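# Split magnet block stack into two equal stacks

## Task

Divide the tall pile of magnet blocks into two tidy piles of the same height resting on the bench, keep the neighbouring row upright and roughly grouped, make sure everything stays in place without the robot supporting it, then release and pull both grippers away.

## Robot and tools

Robot: two arms, left_arm and right_arm, each ending in a parallel two-finger gripper. Every pose is given in one shared scene frame. Its origin sits on the table surface midway between the arm bases, +z is up, +x reaches out over the table, and left_arm is mounted on the +y side (base near (0.033, 0.317, 0)); right_arm is on the -y side (base near (-0.010, -0.281, 0)). The names left and right say nothing about which side of a camera image an arm appears on.

Gripper frame: the fingers extend along the gripper's +z axis and close and open along its y axis. The reported end_effector_position is the point midway between the finger pads, roughly 1 cm short of the tips. Orientation is a quaternion written w first (qw, qx, qy, qz).

The row format (used by every moving call): a flat list of 16 numbers covering both arms, always all 16 even if one arm is meant to stay still. Order: left_arm x, y, z (metres, scene frame, absolute target position of the gripper point), qw, qx, qy, qz (absolute target orientation, scene frame), opening; then the same eight for right_arm. Opening runs from -1 (closed) to +1 (fully open, 0.094 m). These are absolute poses, not offsets. To hold an arm still, resend exactly the position, quaternion and opening it had in the last result before it was meant to stop; to keep an orientation steady, repeat your own chosen quaternion rather than copying a drifted reading. A target more than 0.6 m from the arm's last reported position along any gripper axis is refused and nothing is sent.

Tools:
- execute_actions(actions, pictures): actions is a list holding zero or one item. An empty list just reports the state. {"rows": [...], "steps": n} plays up to 15 rows, one per control step of 1/30 s (n at most 15, default 15; the final row repeats if rows run out). {"steps": n} with no rows waits up to 300 steps, counted from the previous result, so thinking time eats into it. pictures (true/false) decides whether camera images come back.
- move(target, speed): target is one 16-number row as above; each gripper travels in a straight line to its pose, both finishing together, lasting 0.5 to 10 s (cut off at 10 s). speed is the path's top speed in m/s, 0.002 to 0.5, default 0.25; rotation is capped at twice that in rad/s. The opening is applied at the start. It does not avoid obstacles or the other arm, and grippers can lag, drift, or overshoot the speed near full reach.
- wait(seconds): 0 to 10 s of letting the simulation run with no new command.
- zoom_image(camera, region): enlarges part of the latest image from cam_high, cam_low, cam_left_wrist or cam_right_wrist; region is [x0, y0, x1, y1] in pixels from the top-left corner, at most 504 by 504 (each image is 504x504).
- read_manual(section): only returns licence texts; no motion.
- finished_scene(scene): ends the current scene, given its number, and grades it. Irreversible. Replying with no tool call also ends things.

Control behaviour: each step the commanded pose is clipped to within 70 mm and 16 degrees of the measured pose, then solved by damped inverse kinematics, favouring position over orientation. After an action ends an arm only continues to its last clipped pose, so a far goal may need several calls; check the result. Arms often settle a centimetre or more short, usually low. Printed hand positions can be slightly off, especially far out.

Reading results: the state line lists each gripper's position and quaternion. grip_measured shows finger opening on the command scale (readings may be off by about 1 mm). To hold something, command an opening about 0.03 below grip_measured; smaller gaps grip more gently. A move adds a "move:" line: done, off_target, moving, held or fault, plus limits such as paced (pose was clipped) or held (a safety check blocked steps; the arm may then jump faster). "pose unreachable" and HELD mark steps the clearance check altered or blocked. "Hand target" shows where the controller is currently steering. FAULT lines mean an arm stopped; MOTOR HOT warns from 75 °C, with stops at 90 °C and a fall at 100 °C, so avoid holding loads for long while thinking. Joint torque readings include offsets and noise.

Cautions: the simulation keeps running while you think. Objects may get occasional tugs or pushes. Never let blocks or anything else leave the table, do not drop or slam blocks, avoid fast or hard contacts (faster moves and targets set deeper past contact press harder), and keep the arms from colliding with each other. Magnetic blocks may snap together, so place them gently and verify both stacks stand alone at equal height with the row still upright before opening and withdrawing.

Each tool is called after "Emit:" in YAML: its name, and indented under it one key for each argument.

## Session

Emit:
execute_actions:
  actions: []

Scene clock: 0.00 s of 4600.00 s.
left_arm: end_effector_position=(+0.2365, +0.0204, +0.1646) grip_measured=+1.000 end_effector_quat_wxyz=(+0.621, +0.410, +0.593, -0.307) | right_arm: end_effector_position=(+0.4565, -0.0757, +0.1956) grip_measured=+1.000 end_effector_quat_wxyz=(+0.595, -0.523, +0.491, -0.362)
Joint positions: left_arm=[-0.976  1.344  0.182  1.121  0.181  0.154  0.094] | right_arm=[ 0.581  1.8    0.806  0.963  0.22  -1.357  0.094]
Joint velocities: left_arm=[-0.002 -0.002 -0.027 -0.037  0.11  -0.081  0.   ] | right_arm=[ 0.002 -0.007 -0.012 -0.037  0.007 -0.007  0.   ]
Joint torques (N m, as the arm reports them, + toward a larger angle): no reading
Motor temperatures (°C, as the motors report them): left_arm=[24 23 23 22 21 21] | right_arm=[20 23 23 24 21 23]
Hand target (left_arm): +0.237, +0.019, +0.171; +0.627, +0.408, +0.587, -0.309
Hand target (right_arm): +0.457, -0.075, +0.202; +0.600, -0.518, +0.490, -0.362

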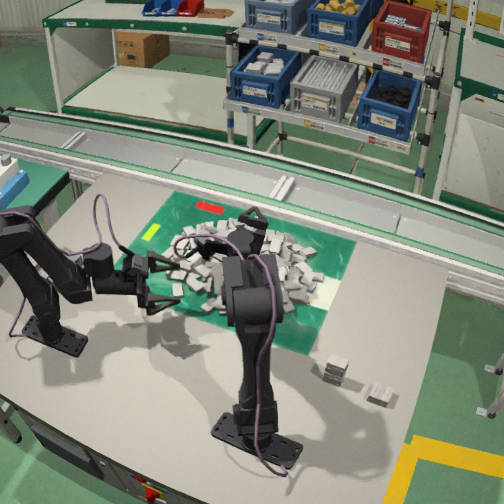

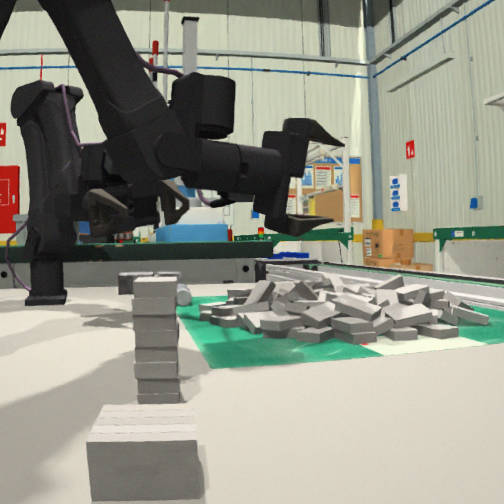

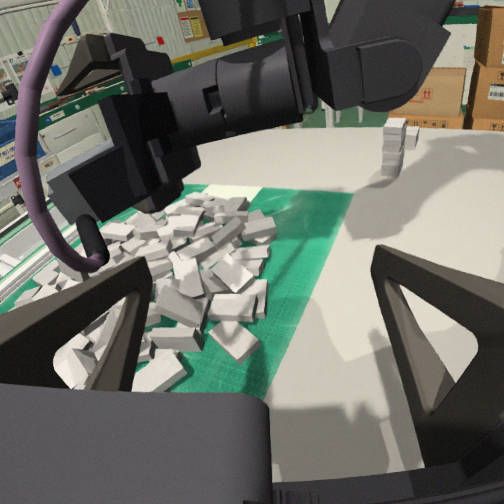

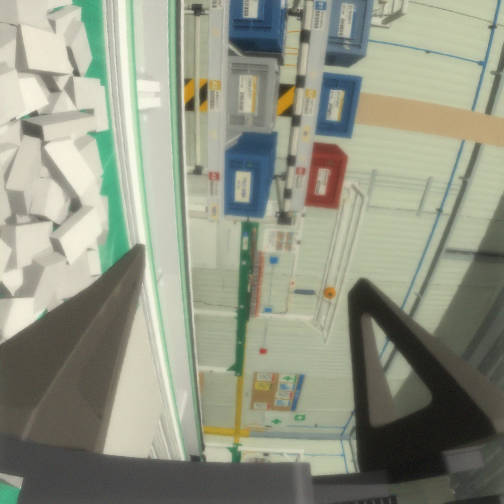

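Emit:
zoom_image:
  camera: "cam_low"
  region: [60, 260, 260, 460]

Emit:
zoom_image:
  camera: "cam_high"
  region: [290, 330, 420, 430]

Region (60, 260, 260, 460) of cam_low's 504x504 image, scaled by 2.520, with more detail than that image has.

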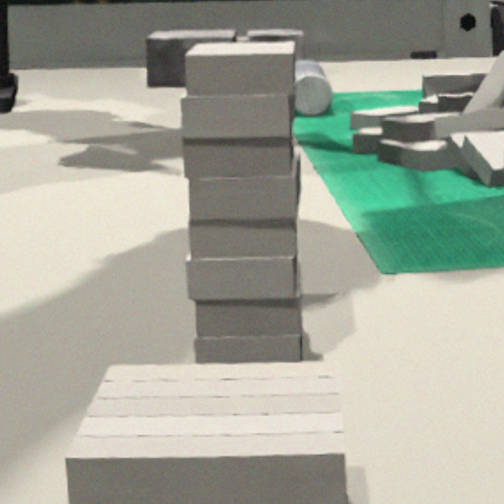

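Region (290, 330, 420, 430) of cam_high's 504x504 image, scaled by 3.877, with more detail than that image has; it fills the top 388 rows of this view, and the rest is white.

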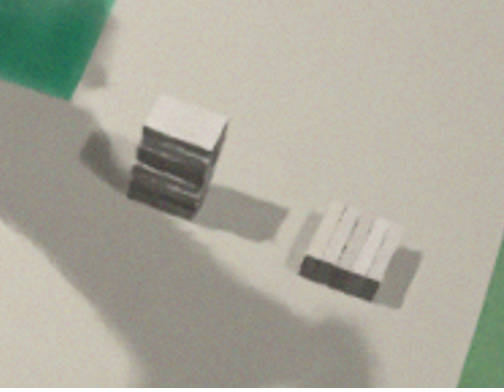

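Emit:
move:
  target: [0.2365,0.0204,0.1646,0.621,0.41,0.593,-0.307,1,0.22,-0.33,0.22,0,0.707,0.707,0,1]

Scene clock: 10.90 s of 4600.00 s.
left_arm: end_effector_position=(+0.2365, +0.0204, +0.1646) grip_measured=+1.000 end_effector_quat_wxyz=(+0.621, +0.410, +0.593, -0.307) | right_arm: end_effector_position=(+0.2191, -0.3299, +0.2162) grip_measured=+1.000 end_effector_quat_wxyz=(-0.339, +0.706, -0.012, +0.622)
Joint positions: left_arm=[-0.976  1.344  0.182  1.121  0.181  0.154  0.094] | right_arm=[-0.991  1.15   0.115  1.571 -1.564 -2.088  0.094]
Joint velocities: left_arm=[-0.012 -0.017 -0.017 -0.037  0.081  0.051  0.   ] | right_arm=[-0.002 -0.022  0.002 -0.081  0.037  0.022  0.   ]
Joint torques (N m, as the arm reports them, + toward a larger angle): left_arm=[ 0.12 -3.14  6.03  2.07  0.01  0.  ] | right_arm=[-0.56 -2.87  3.62  0.89  0.25 -0.04]
Motor temperatures (°C, as the motors report them): left_arm=[24 23 24 25 21 21] | right_arm=[20 24 24 27 21 23]
Hand target (left_arm): +0.236, +0.020, +0.165; +0.621, +0.410, +0.593, -0.307
Hand target (right_arm): +0.216, -0.327, +0.213; -0.335, +0.706, -0.011, +0.623
Off the commanded pose (left_arm): 0.000 m, 0 deg.
Off the commanded pose (right_arm): 0.004 m, 121 deg; orientation clipped at the last step of the last action.
joint sent to its limit (right arm) — the command would take joint 4 (wrist pitch) past its upper limit, joint 5 (wrist yaw) past its lower limit and joint 6 (wrist roll) past its lower limit, so those joints were sent only as far as their limits.
After step 90, 1.33 s passed at rest.
move: off_target (right_arm); limits=paced

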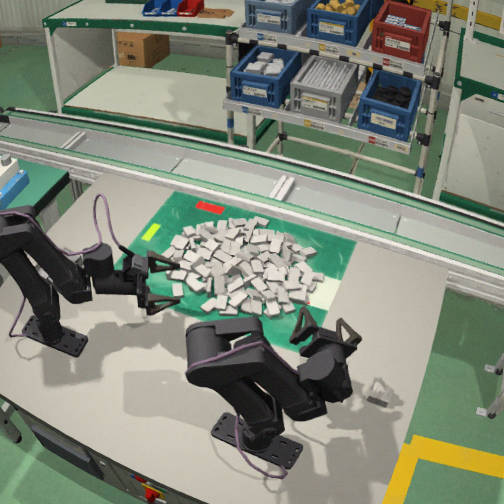

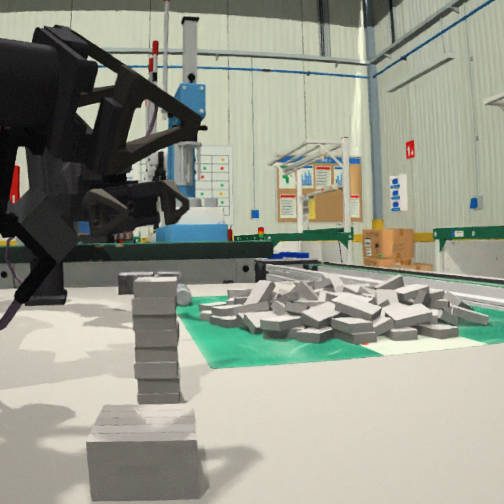

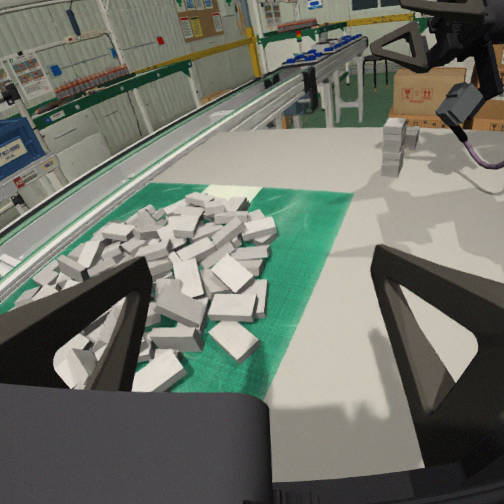

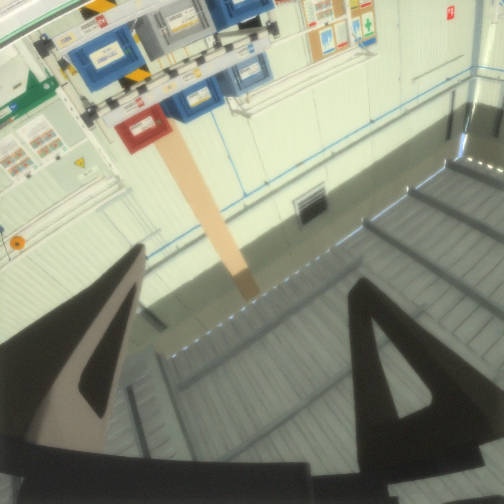

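Wrong way round; return via the starting orientation.

Emit:
move:
  target: [0.2365,0.0204,0.1646,0.621,0.41,0.593,-0.307,1,0.40,-0.2,0.32,0.595,-0.523,0.491,-0.362,1]

Emit:
move:
  target: [0.2365,0.0204,0.1646,0.621,0.41,0.593,-0.307,1,0.35,-0.3,0.25,0.383,0,0.924,0,1]

Emit:
move:
  target: [0.2365,0.0204,0.1646,0.621,0.41,0.593,-0.307,1,0.20,-0.38,0.17,0,0,1,0,1]

Scene clock: 16.47 s of 4600.00 s.
left_arm: end_effector_position=(+0.2365, +0.0204, +0.1646) grip_measured=+1.000 end_effector_quat_wxyz=(+0.621, +0.410, +0.593, -0.307) | right_arm: end_effector_position=(+0.3965, -0.2049, +0.3165) grip_measured=+1.000 end_effector_quat_wxyz=(+0.601, -0.519, +0.489, -0.361)
Joint positions: left_arm=[-0.976  1.344  0.182  1.121  0.181  0.154  0.094] | right_arm=[ 0.206  1.171  0.767  0.388 -0.16  -1.359  0.094]
Joint velocities: left_arm=[-0.017 -0.022  0.007 -0.022  0.007  0.037  0.   ] | right_arm=[-0.002 -0.007 -0.002  0.022 -0.051 -0.007  0.   ]
Joint torques (N m, as the arm reports them, + toward a larger angle): left_arm=[ 0.14 -3.13  6.01  2.07  0.    0.  ] | right_arm=[ 0.64 -3.39 10.12  1.62  0.09  0.14]
Motor temperatures (°C, as the motors report them): left_arm=[24 23 24 26 21 21] | right_arm=[20 24 25 27 21 23]
Hand target (left_arm): +0.236, +0.020, +0.165; +0.621, +0.410, +0.593, -0.307
Hand target (right_arm): +0.400, -0.203, +0.327; +0.606, -0.512, +0.492, -0.359
Off the commanded pose (left_arm): 0.000 m, 0 deg.
Off the commanded pose (right_arm): 0.007 m, 1 deg.
move: done

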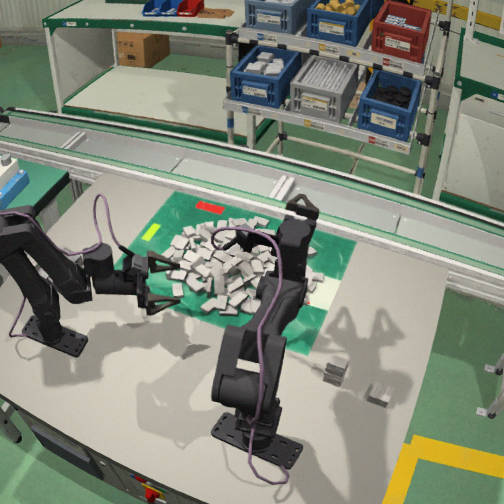

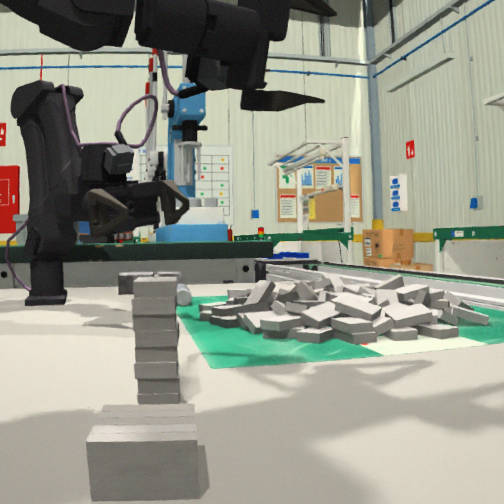

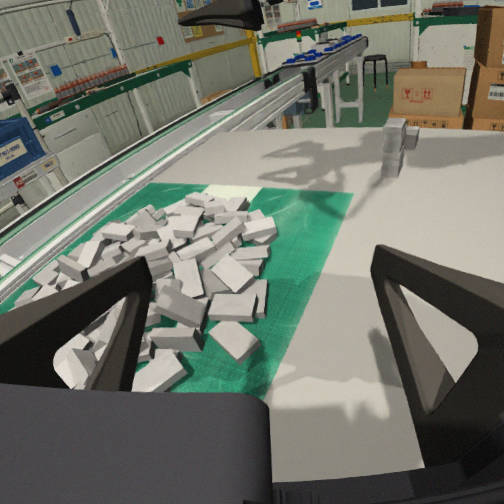

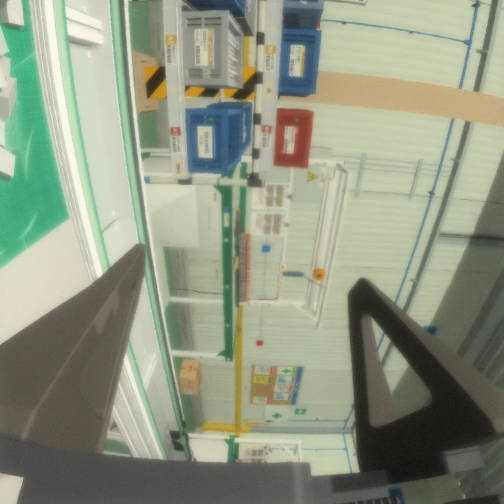

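Scene clock: 20.33 s of 4600.00 s.
left_arm: end_effector_position=(+0.2365, +0.0204, +0.1646) grip_measured=+1.000 end_effector_quat_wxyz=(+0.621, +0.410, +0.593, -0.307) | right_arm: end_effector_position=(+0.3481, -0.2984, +0.2384) grip_measured=+1.000 end_effector_quat_wxyz=(+0.378, -0.008, +0.926, -0.010)
Joint positions: left_arm=[-0.976  1.344  0.182  1.121  0.181  0.154  0.094] | right_arm=[ 0.023  1.25   1.196 -0.742 -0.035 -0.072  0.094]
Joint velocities: left_arm=[-0.002 -0.012 -0.007 -0.022 -0.11   0.007  0.   ] | right_arm=[ 0.002  0.012 -0.007 -0.051 -0.081 -0.066  0.   ]
Joint torques (N m, as the arm reports them, + toward a larger angle): left_arm=[ 0.11 -3.12  6.02  2.07  0.01  0.  ] | right_arm=[-0.73 -3.57  9.88  1.29 -0.19  0.07]
Motor temperatures (°C, as the motors report them): left_arm=[24 23 25 27 21 21] | right_arm=[20 24 25 28 21 23]
Hand target (left_arm): +0.236, +0.020, +0.165; +0.621, +0.410, +0.593, -0.307
Hand target (right_arm): +0.351, -0.299, +0.248; +0.384, -0.002, +0.923, -0.004
Off the commanded pose (left_arm): 0.000 m, 0 deg.
Off the commanded pose (right_arm): 0.012 m, 2 deg.
move: off_target (right_arm)

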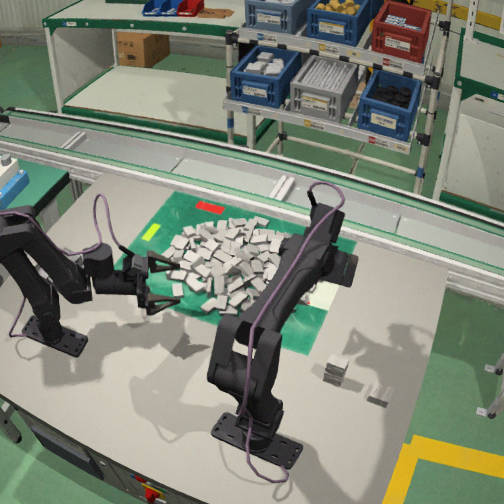

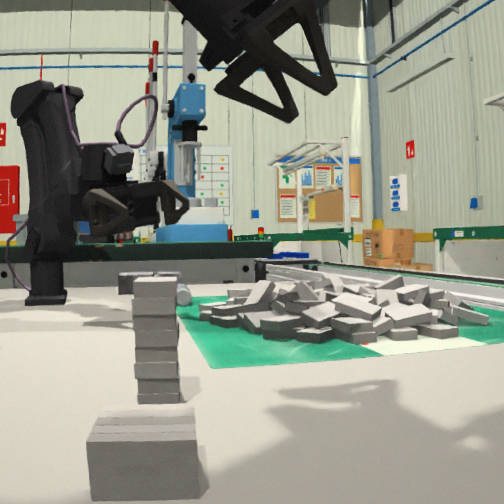

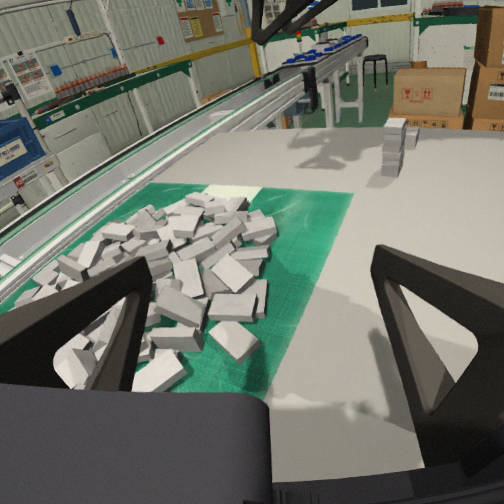

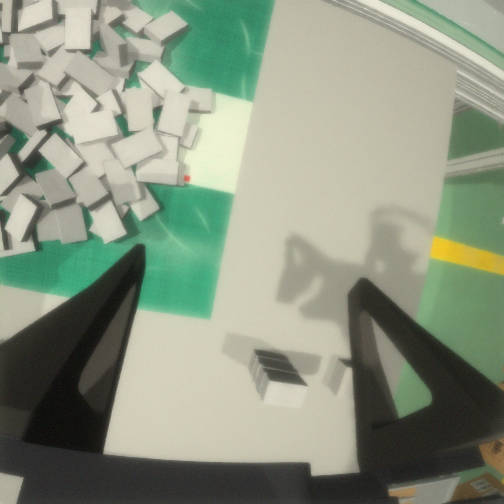

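Scene clock: 22.43 s of 4600.00 s.
left_arm: end_effector_position=(+0.2365, +0.0204, +0.1646) grip_measured=+1.000 end_effector_quat_wxyz=(+0.621, +0.410, +0.593, -0.307) | right_arm: end_effector_position=(+0.1992, -0.3749, +0.1595) grip_measured=+1.000 end_effector_quat_wxyz=(-0.003, +0.001, +1.000, -0.001)
Joint positions: left_arm=[-0.976  1.344  0.182  1.121  0.181  0.154  0.094] | right_arm=[-0.332  1.419  1.291 -1.449  0.004 -0.421  0.094]
Joint velocities: left_arm=[-0.002 -0.027 -0.007 -0.022  0.066 -0.037  0.   ] | right_arm=[-0.002 -0.007 -0.017 -0.037 -0.037 -0.037  0.   ]
Joint torques (N m, as the arm reports them, + toward a larger angle): left_arm=[ 0.15 -3.15  6.01  2.07  0.01  0.  ] | right_arm=[-0.5  -4.26  8.24  0.09  0.09 -0.15]
Motor temperatures (°C, as the motors report them): left_arm=[24 23 25 27 21 21] | right_arm=[20 24 26 28 21 23]
Hand target (left_arm): +0.236, +0.020, +0.165; +0.621, +0.410, +0.593, -0.307
Hand target (right_arm): +0.200, -0.379, +0.165; -0.002, -0.001, +1.000, -0.006
Off the commanded pose (left_arm): 0.000 m, 0 deg.
Off the commanded pose (right_arm): 0.012 m, 0 deg.
move: off_target (right_arm)

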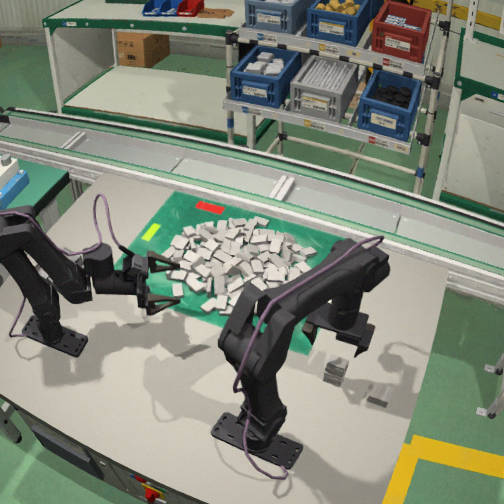

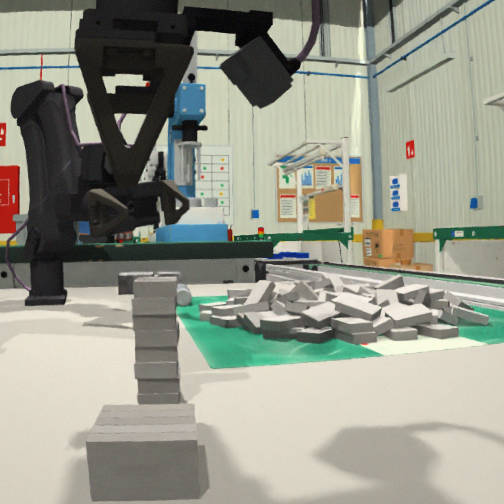

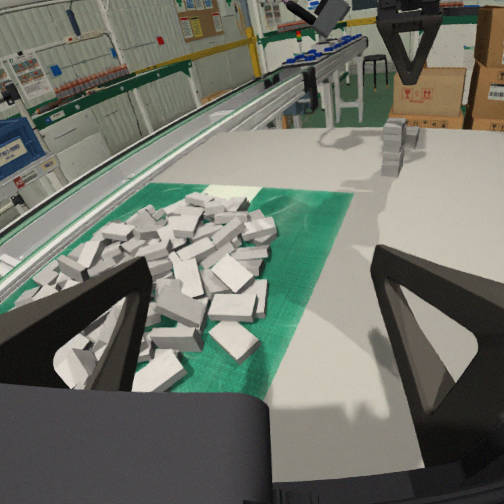

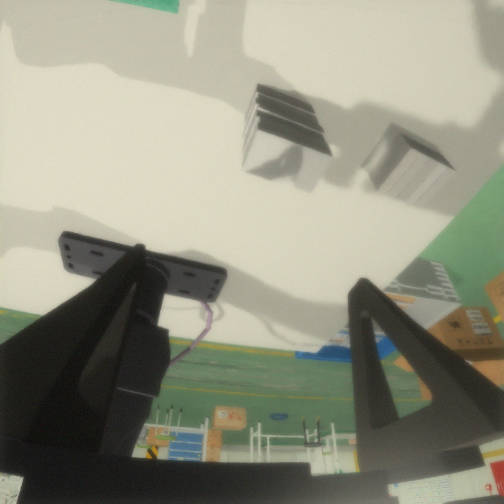

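Emit:
move:
  target: [0.2365,0.0204,0.1646,0.621,0.41,0.593,-0.307,1,0.215,-0.385,0.115,0,0.707,0.707,0,1]

Scene clock: 27.30 s of 4600.00 s.
left_arm: end_effector_position=(+0.2365, +0.0204, +0.1646) grip_measured=+1.000 end_effector_quat_wxyz=(+0.621, +0.410, +0.593, -0.307) | right_arm: end_effector_position=(+0.2176, -0.3854, +0.1222) grip_measured=+1.000 end_effector_quat_wxyz=(+0.007, +0.700, +0.714, +0.000)
Joint positions: left_arm=[-0.976  1.344  0.182  1.121  0.181  0.154  0.094] | right_arm=[-0.34   1.476  1.193 -1.274  0.004  1.121  0.094]
Joint velocities: left_arm=[-0.002 -0.012  0.017  0.022  0.037  0.022  0.   ] | right_arm=[ 0.002  0.002 -0.012 -0.051 -0.11   0.022  0.   ]
Joint torques (N m, as the arm reports them, + toward a larger angle): left_arm=[ 0.11 -3.11  6.01  2.07  0.01  0.  ] | right_arm=[-0.5  -4.68  4.74  0.36 -0.01  0.06]
Motor temperatures (°C, as the motors report them): left_arm=[24 23 25 28 21 21] | right_arm=[20 24 25 27 21 23]
Hand target (left_arm): +0.236, +0.020, +0.165; +0.621, +0.410, +0.593, -0.307
Hand target (right_arm): +0.216, -0.386, +0.115; +0.000, +0.707, +0.707, -0.000
Off the commanded pose (left_arm): 0.000 m, 0 deg.
Off the commanded pose (right_arm): 0.008 m, 1 deg.
move: done

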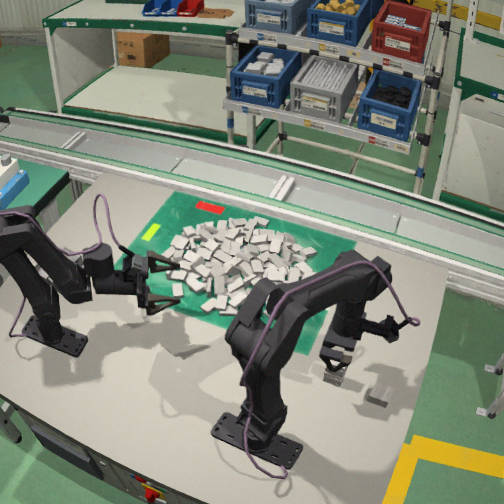

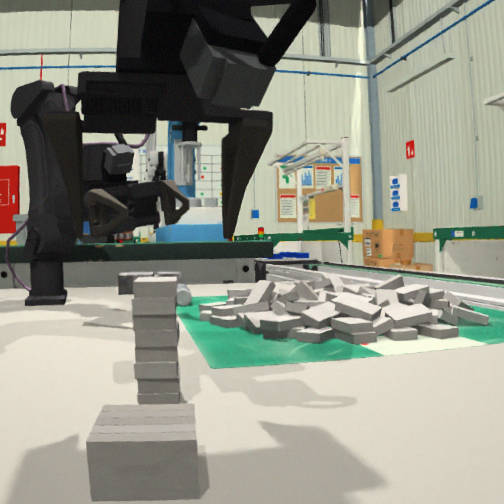

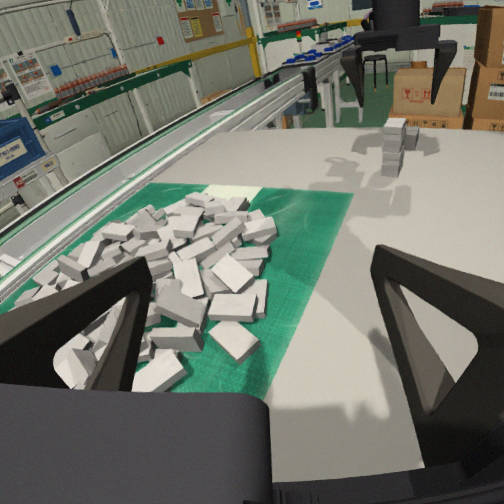

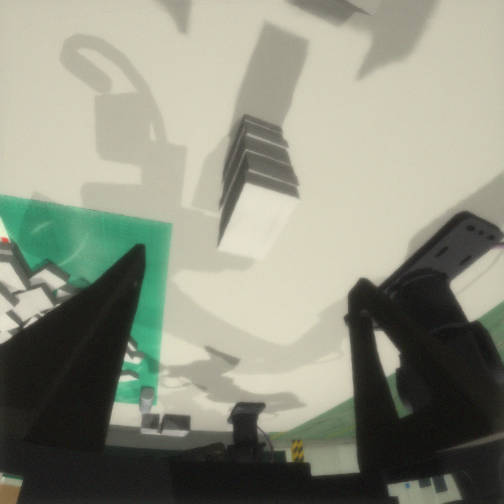

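Emit:
move:
  target: [0.2365,0.0204,0.1646,0.621,0.41,0.593,-0.307,1,0.215,-0.387,0.05,0,0.743,0.669,0,0.1]
  speed: 0.08

Emit:
zoom_image:
  camera: "cam_low"
  region: [60, 220, 260, 420]

Scene clock: 30.73 s of 4600.00 s.
left_arm: end_effector_position=(+0.2365, +0.0204, +0.1646) grip_measured=+1.000 end_effector_quat_wxyz=(+0.621, +0.410, +0.593, -0.307) | right_arm: end_effector_position=(+0.2191, -0.3875, +0.0555) grip_measured=+0.102 end_effector_quat_wxyz=(+0.005, +0.737, +0.676, -0.000)
Joint positions: left_arm=[-0.976  1.344  0.182  1.121  0.181  0.154  0.094] | right_arm=[-0.345  1.536  0.979 -1.005  0.004  1.221  0.052]
Joint velocities: left_arm=[-0.007 -0.002 -0.037  0.051 -0.007 -0.007  0.   ] | right_arm=[ 0.002 -0.012  0.007  0.007 -0.037 -0.022  0.001]
Joint torques (N m, as the arm reports them, + toward a larger angle): left_arm=[ 0.12 -3.14  6.02  2.08  0.02  0.  ] | right_arm=[-0.65 -5.12  4.71  0.33 -0.03  0.11]
Motor temperatures (°C, as the motors report them): left_arm=[24 23 25 28 21 21] | right_arm=[20 24 25 27 21 23]
Hand target (left_arm): +0.236, +0.020, +0.165; +0.621, +0.410, +0.593, -0.307
Hand target (right_arm): +0.216, -0.388, +0.050; -0.000, +0.743, +0.669, -0.000
Off the commanded pose (left_arm): 0.000 m, 0 deg.
Off the commanded pose (right_arm): 0.007 m, 1 deg.
move: done

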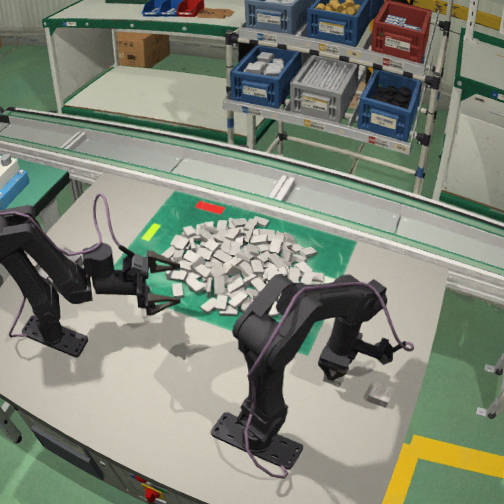

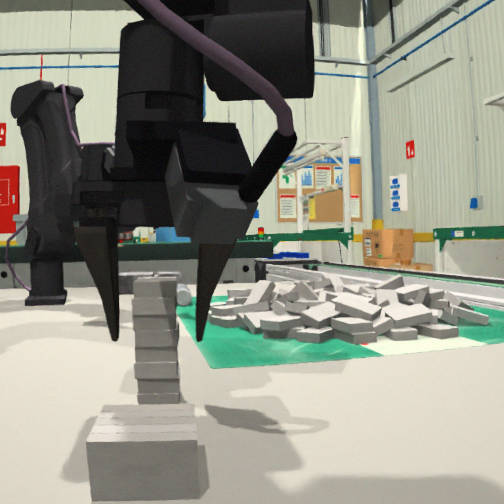

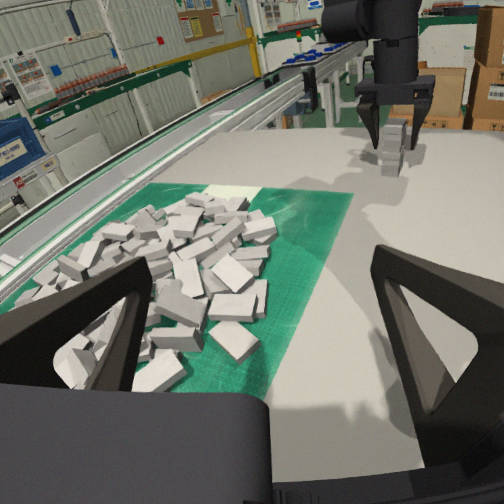

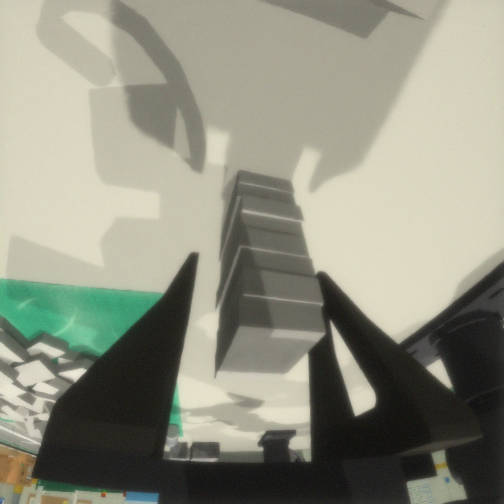

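Region (60, 220, 260, 420) of cam_low's 504x504 image, scaled by 2.520, with more detail than that image has.

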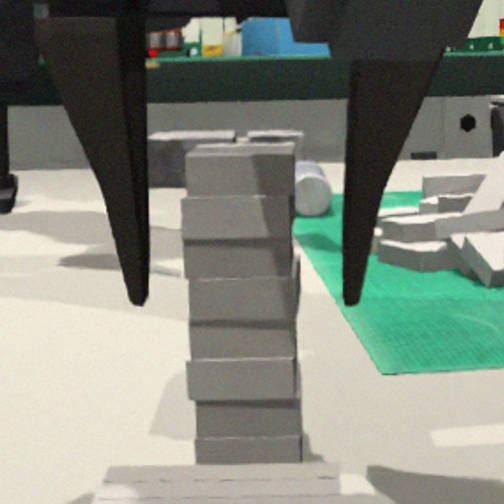

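Emit:
move:
  target: [0.2365,0.0204,0.1646,0.621,0.41,0.593,-0.307,1,0.215,-0.387,0.05,0,0.743,0.669,0,-0.5]

Emit:
move:
  target: [0.2365,0.0204,0.1646,0.621,0.41,0.593,-0.307,1,0.215,-0.387,0.09,0,0.743,0.669,0,-0.5]
  speed: 0.04

Scene clock: 35.10 s of 4600.00 s.
left_arm: end_effector_position=(+0.2365, +0.0204, +0.1646) grip_measured=+1.000 end_effector_quat_wxyz=(+0.621, +0.410, +0.593, -0.307) | right_arm: end_effector_position=(+0.2196, -0.3876, +0.0555) grip_measured=-0.460 end_effector_quat_wxyz=(+0.006, +0.737, +0.676, +0.000)
Joint positions: left_arm=[-0.976  1.344  0.182  1.121  0.181  0.154  0.094] | right_arm=[-0.345  1.536  0.979 -1.004  0.004  1.222  0.025]
Joint velocities: left_arm=[ 0.007 -0.007 -0.002 -0.022  0.051  0.037  0.   ] | right_arm=[ 0.007 -0.002  0.002 -0.007  0.037 -0.051 -0.   ]
Joint torques (N m, as the arm reports them, + toward a larger angle): left_arm=[ 0.09 -3.13  6.01  2.08  0.01  0.  ] | right_arm=[-0.59 -5.59  4.25  0.33 -0.04  0.12]
Motor temperatures (°C, as the motors report them): left_arm=[24 23 25 29 21 21] | right_arm=[20 24 25 26 21 23]
Hand target (left_arm): +0.236, +0.020, +0.165; +0.621, +0.410, +0.593, -0.307
Hand target (right_arm): +0.215, -0.387, +0.050; -0.000, +0.743, +0.669, -0.000
Off the commanded pose (left_arm): 0.000 m, 0 deg.
Off the commanded pose (right_arm): 0.007 m, 1 deg.
After step 90, 0.67 s passed at rest.
move: done

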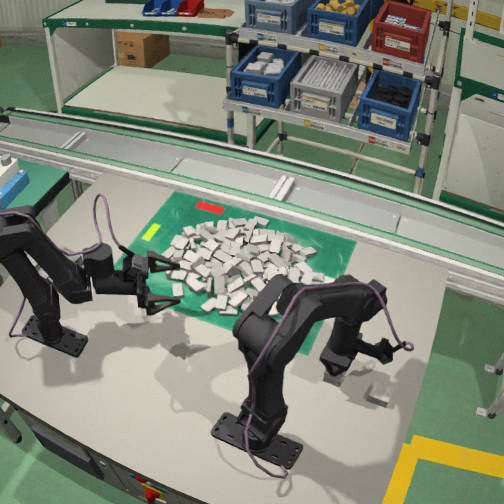

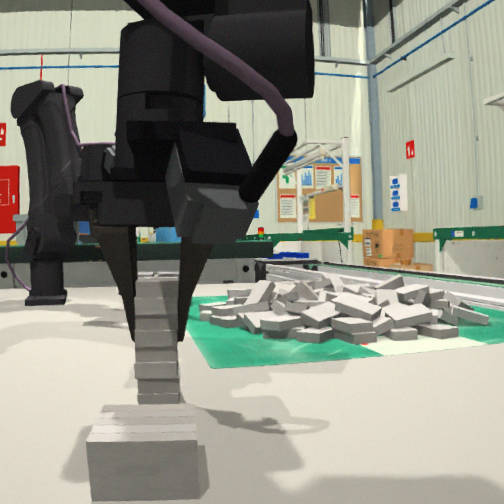

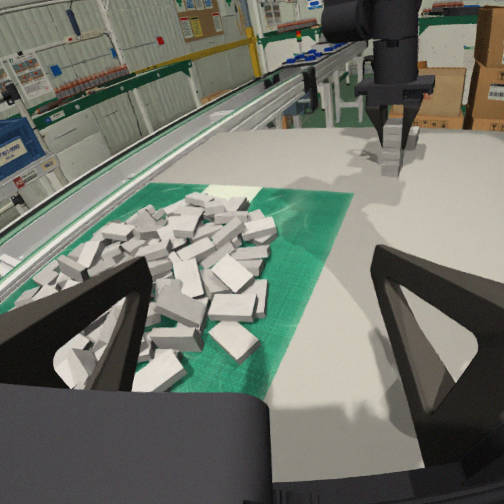

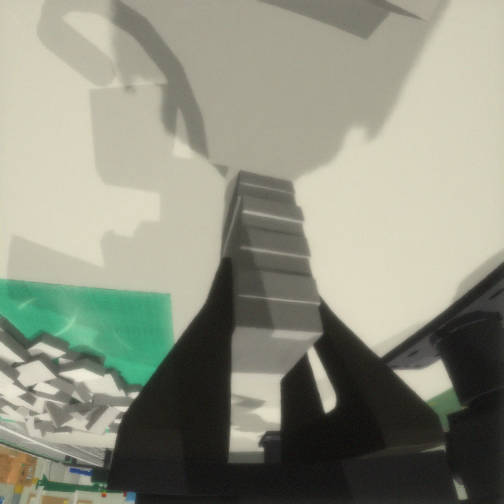

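Scene clock: 36.43 s of 4600.00 s.
left_arm: end_effector_position=(+0.2365, +0.0204, +0.1646) grip_measured=+1.000 end_effector_quat_wxyz=(+0.621, +0.410, +0.593, -0.307) | right_arm: end_effector_position=(+0.2072, -0.3818, +0.0725) grip_measured=-0.460 end_effector_quat_wxyz=(-0.021, +0.737, +0.676, -0.011)
Joint positions: left_arm=[-0.976  1.344  0.182  1.121  0.181  0.154  0.094] | right_arm=[-0.345  1.52   1.033 -1.131  0.004  1.222  0.025]
Joint velocities: left_arm=[-0.002 -0.012  0.012 -0.037  0.007  0.007  0.   ] | right_arm=[ 0.007 -0.012 -0.007  0.007 -0.051 -0.051 -0.   ]
Joint torques (N m, as the arm reports them, + toward a larger angle): left_arm=[ 0.1  -3.14  6.01  2.07  0.01  0.  ] | right_arm=[-0.45 -8.    8.94 -0.09 -0.04  0.07]
Motor temperatures (°C, as the motors report them): left_arm=[24 23 25 29 21 21] | right_arm=[20 25 25 26 21 23]
Hand target (left_arm): +0.236, +0.020, +0.165; +0.621, +0.410, +0.593, -0.307
Hand target (right_arm): +0.214, -0.386, +0.090; +0.000, +0.743, +0.669, -0.000
Off the commanded pose (left_arm): 0.000 m, 0 deg.
Off the commanded pose (right_arm): 0.020 m, 3 deg.
move: off_target (right_arm)

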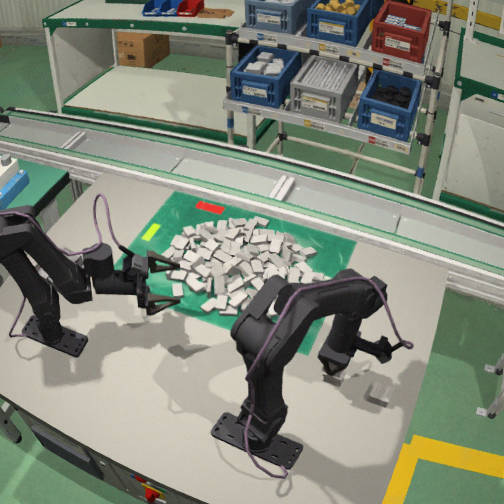

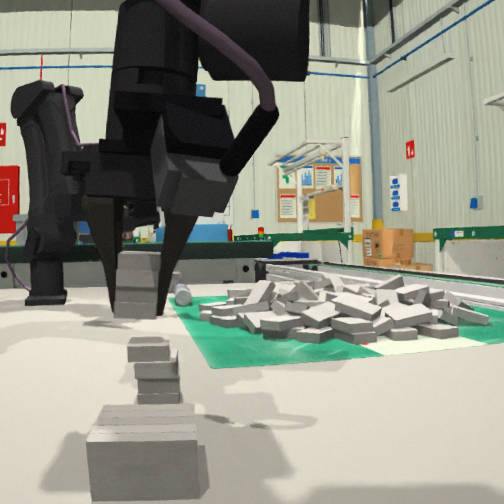

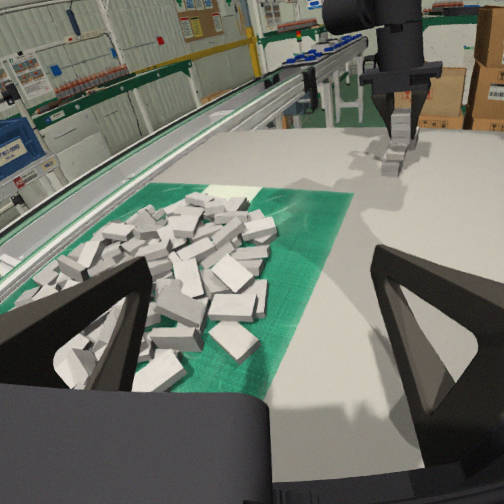

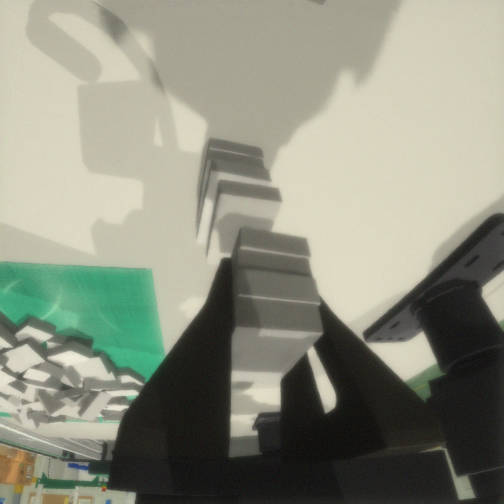

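Emit:
move:
  target: [0.2365,0.0204,0.1646,0.621,0.41,0.593,-0.307,1,0.33,-0.39,0.09,0,0.743,0.669,0,-0.5]
  speed: 0.1

Emit:
move:
  target: [0.2365,0.0204,0.1646,0.621,0.41,0.593,-0.307,1,0.33,-0.39,0.016,0,0.743,0.669,0,-0.5]
  speed: 0.04

Scene clock: 40.70 s of 4600.00 s.
left_arm: end_effector_position=(+0.2365, +0.0204, +0.1646) grip_measured=+1.000 end_effector_quat_wxyz=(+0.621, +0.410, +0.593, -0.307) | right_arm: end_effector_position=(+0.3214, -0.3917, +0.0780) grip_measured=-0.460 end_effector_quat_wxyz=(-0.012, +0.742, +0.671, -0.007)
Joint positions: left_arm=[-0.976  1.344  0.182  1.121  0.181  0.154  0.094] | right_arm=[-0.234  1.908  1.503 -1.193  0.001  1.346  0.025]
Joint velocities: left_arm=[ 0.007 -0.007 -0.002 -0.007 -0.022 -0.022  0.   ] | right_arm=[-0.002 -0.012 -0.007 -0.022 -0.007 -0.022 -0.001]
Joint torques (N m, as the arm reports them, + toward a larger angle): left_arm=[ 0.09 -3.13  6.01  2.08  0.01  0.01] | right_arm=[  0.67 -10.     9.23  -0.04  -0.05   0.07]
Motor temperatures (°C, as the motors report them): left_arm=[24 23 25 29 21 21] | right_arm=[20 25 26 26 21 23]
Hand target (left_arm): +0.236, +0.020, +0.165; +0.621, +0.410, +0.593, -0.307
Hand target (right_arm): +0.329, -0.391, +0.091; -0.000, +0.743, +0.669, +0.002
Off the commanded pose (left_arm): 0.000 m, 0 deg.
Off the commanded pose (right_arm): 0.015 m, 2 deg.
move: off_target (right_arm)

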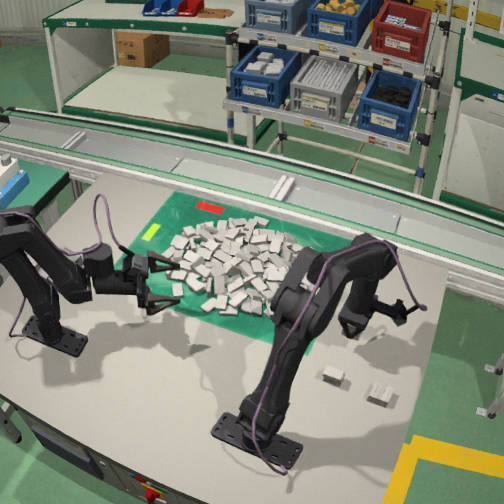

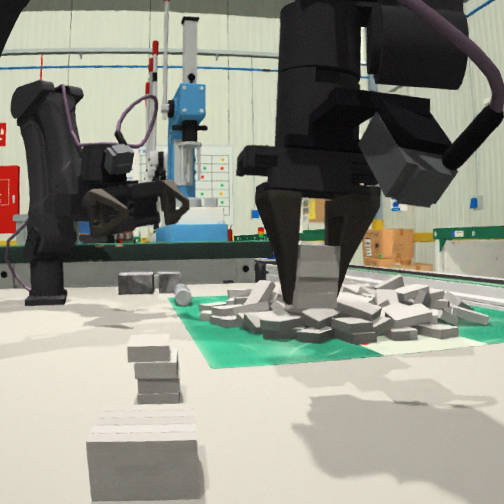

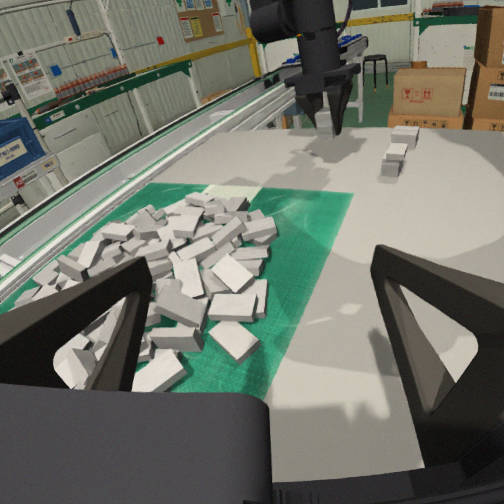

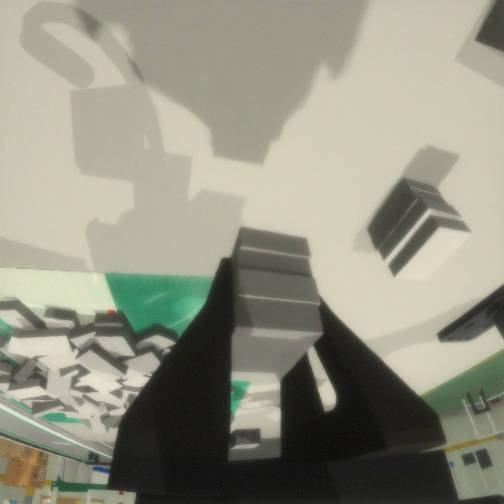

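Scene clock: 42.63 s of 4600.00 s.
left_arm: end_effector_position=(+0.2365, +0.0204, +0.1646) grip_measured=+1.000 end_effector_quat_wxyz=(+0.621, +0.410, +0.593, -0.307) | right_arm: end_effector_position=(+0.3306, -0.3939, +0.0188) grip_measured=-0.460 end_effector_quat_wxyz=(-0.002, +0.743, +0.670, -0.002)
Joint positions: left_arm=[-0.976  1.344  0.182  1.121  0.181  0.154  0.094] | right_arm=[-0.231  1.984  1.365 -0.958  0.001  1.352  0.025]
Joint velocities: left_arm=[ 0.002 -0.012 -0.022 -0.066  0.037 -0.066  0.   ] | right_arm=[-0.007 -0.002  0.012  0.007  0.007 -0.037  0.001]
Joint torques (N m, as the arm reports them, + toward a larger angle): left_arm=[ 0.12 -3.11  6.01  2.08  0.01  0.01] | right_arm=[  0.58 -10.03   4.56   0.33   0.     0.12]
Motor temperatures (°C, as the motors report them): left_arm=[24 23 25 29 21 21] | right_arm=[20 25 26 26 21 23]
Hand target (left_arm): +0.236, +0.020, +0.165; +0.621, +0.410, +0.593, -0.307
Hand target (right_arm): +0.331, -0.391, +0.016; -0.000, +0.743, +0.669, +0.000
Off the commanded pose (left_arm): 0.000 m, 0 deg.
Off the commanded pose (right_arm): 0.005 m, 0 deg.
move: done

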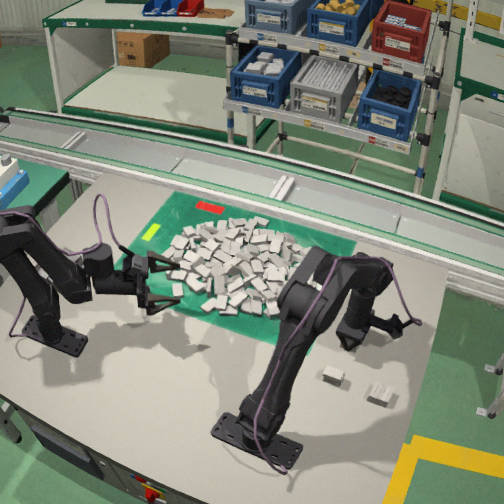

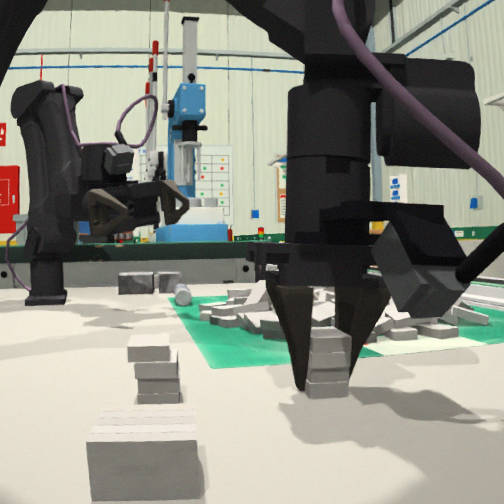

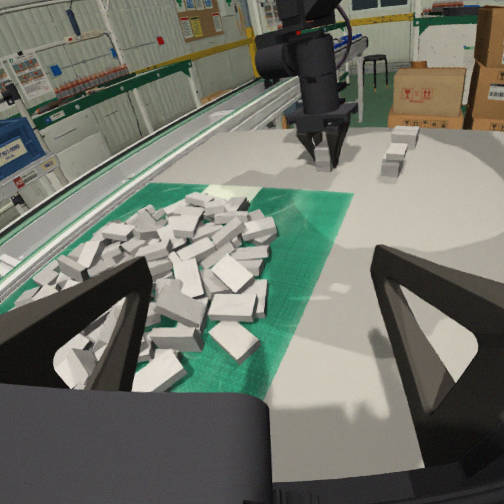

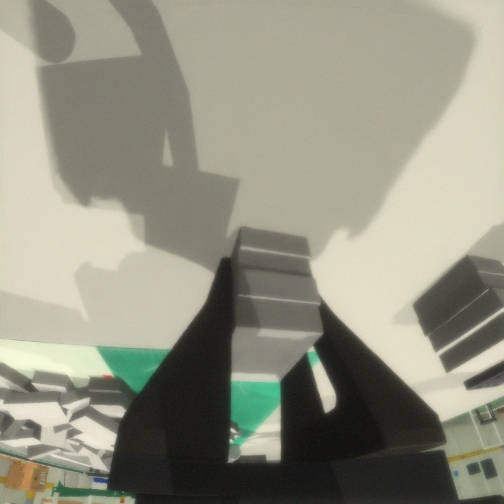

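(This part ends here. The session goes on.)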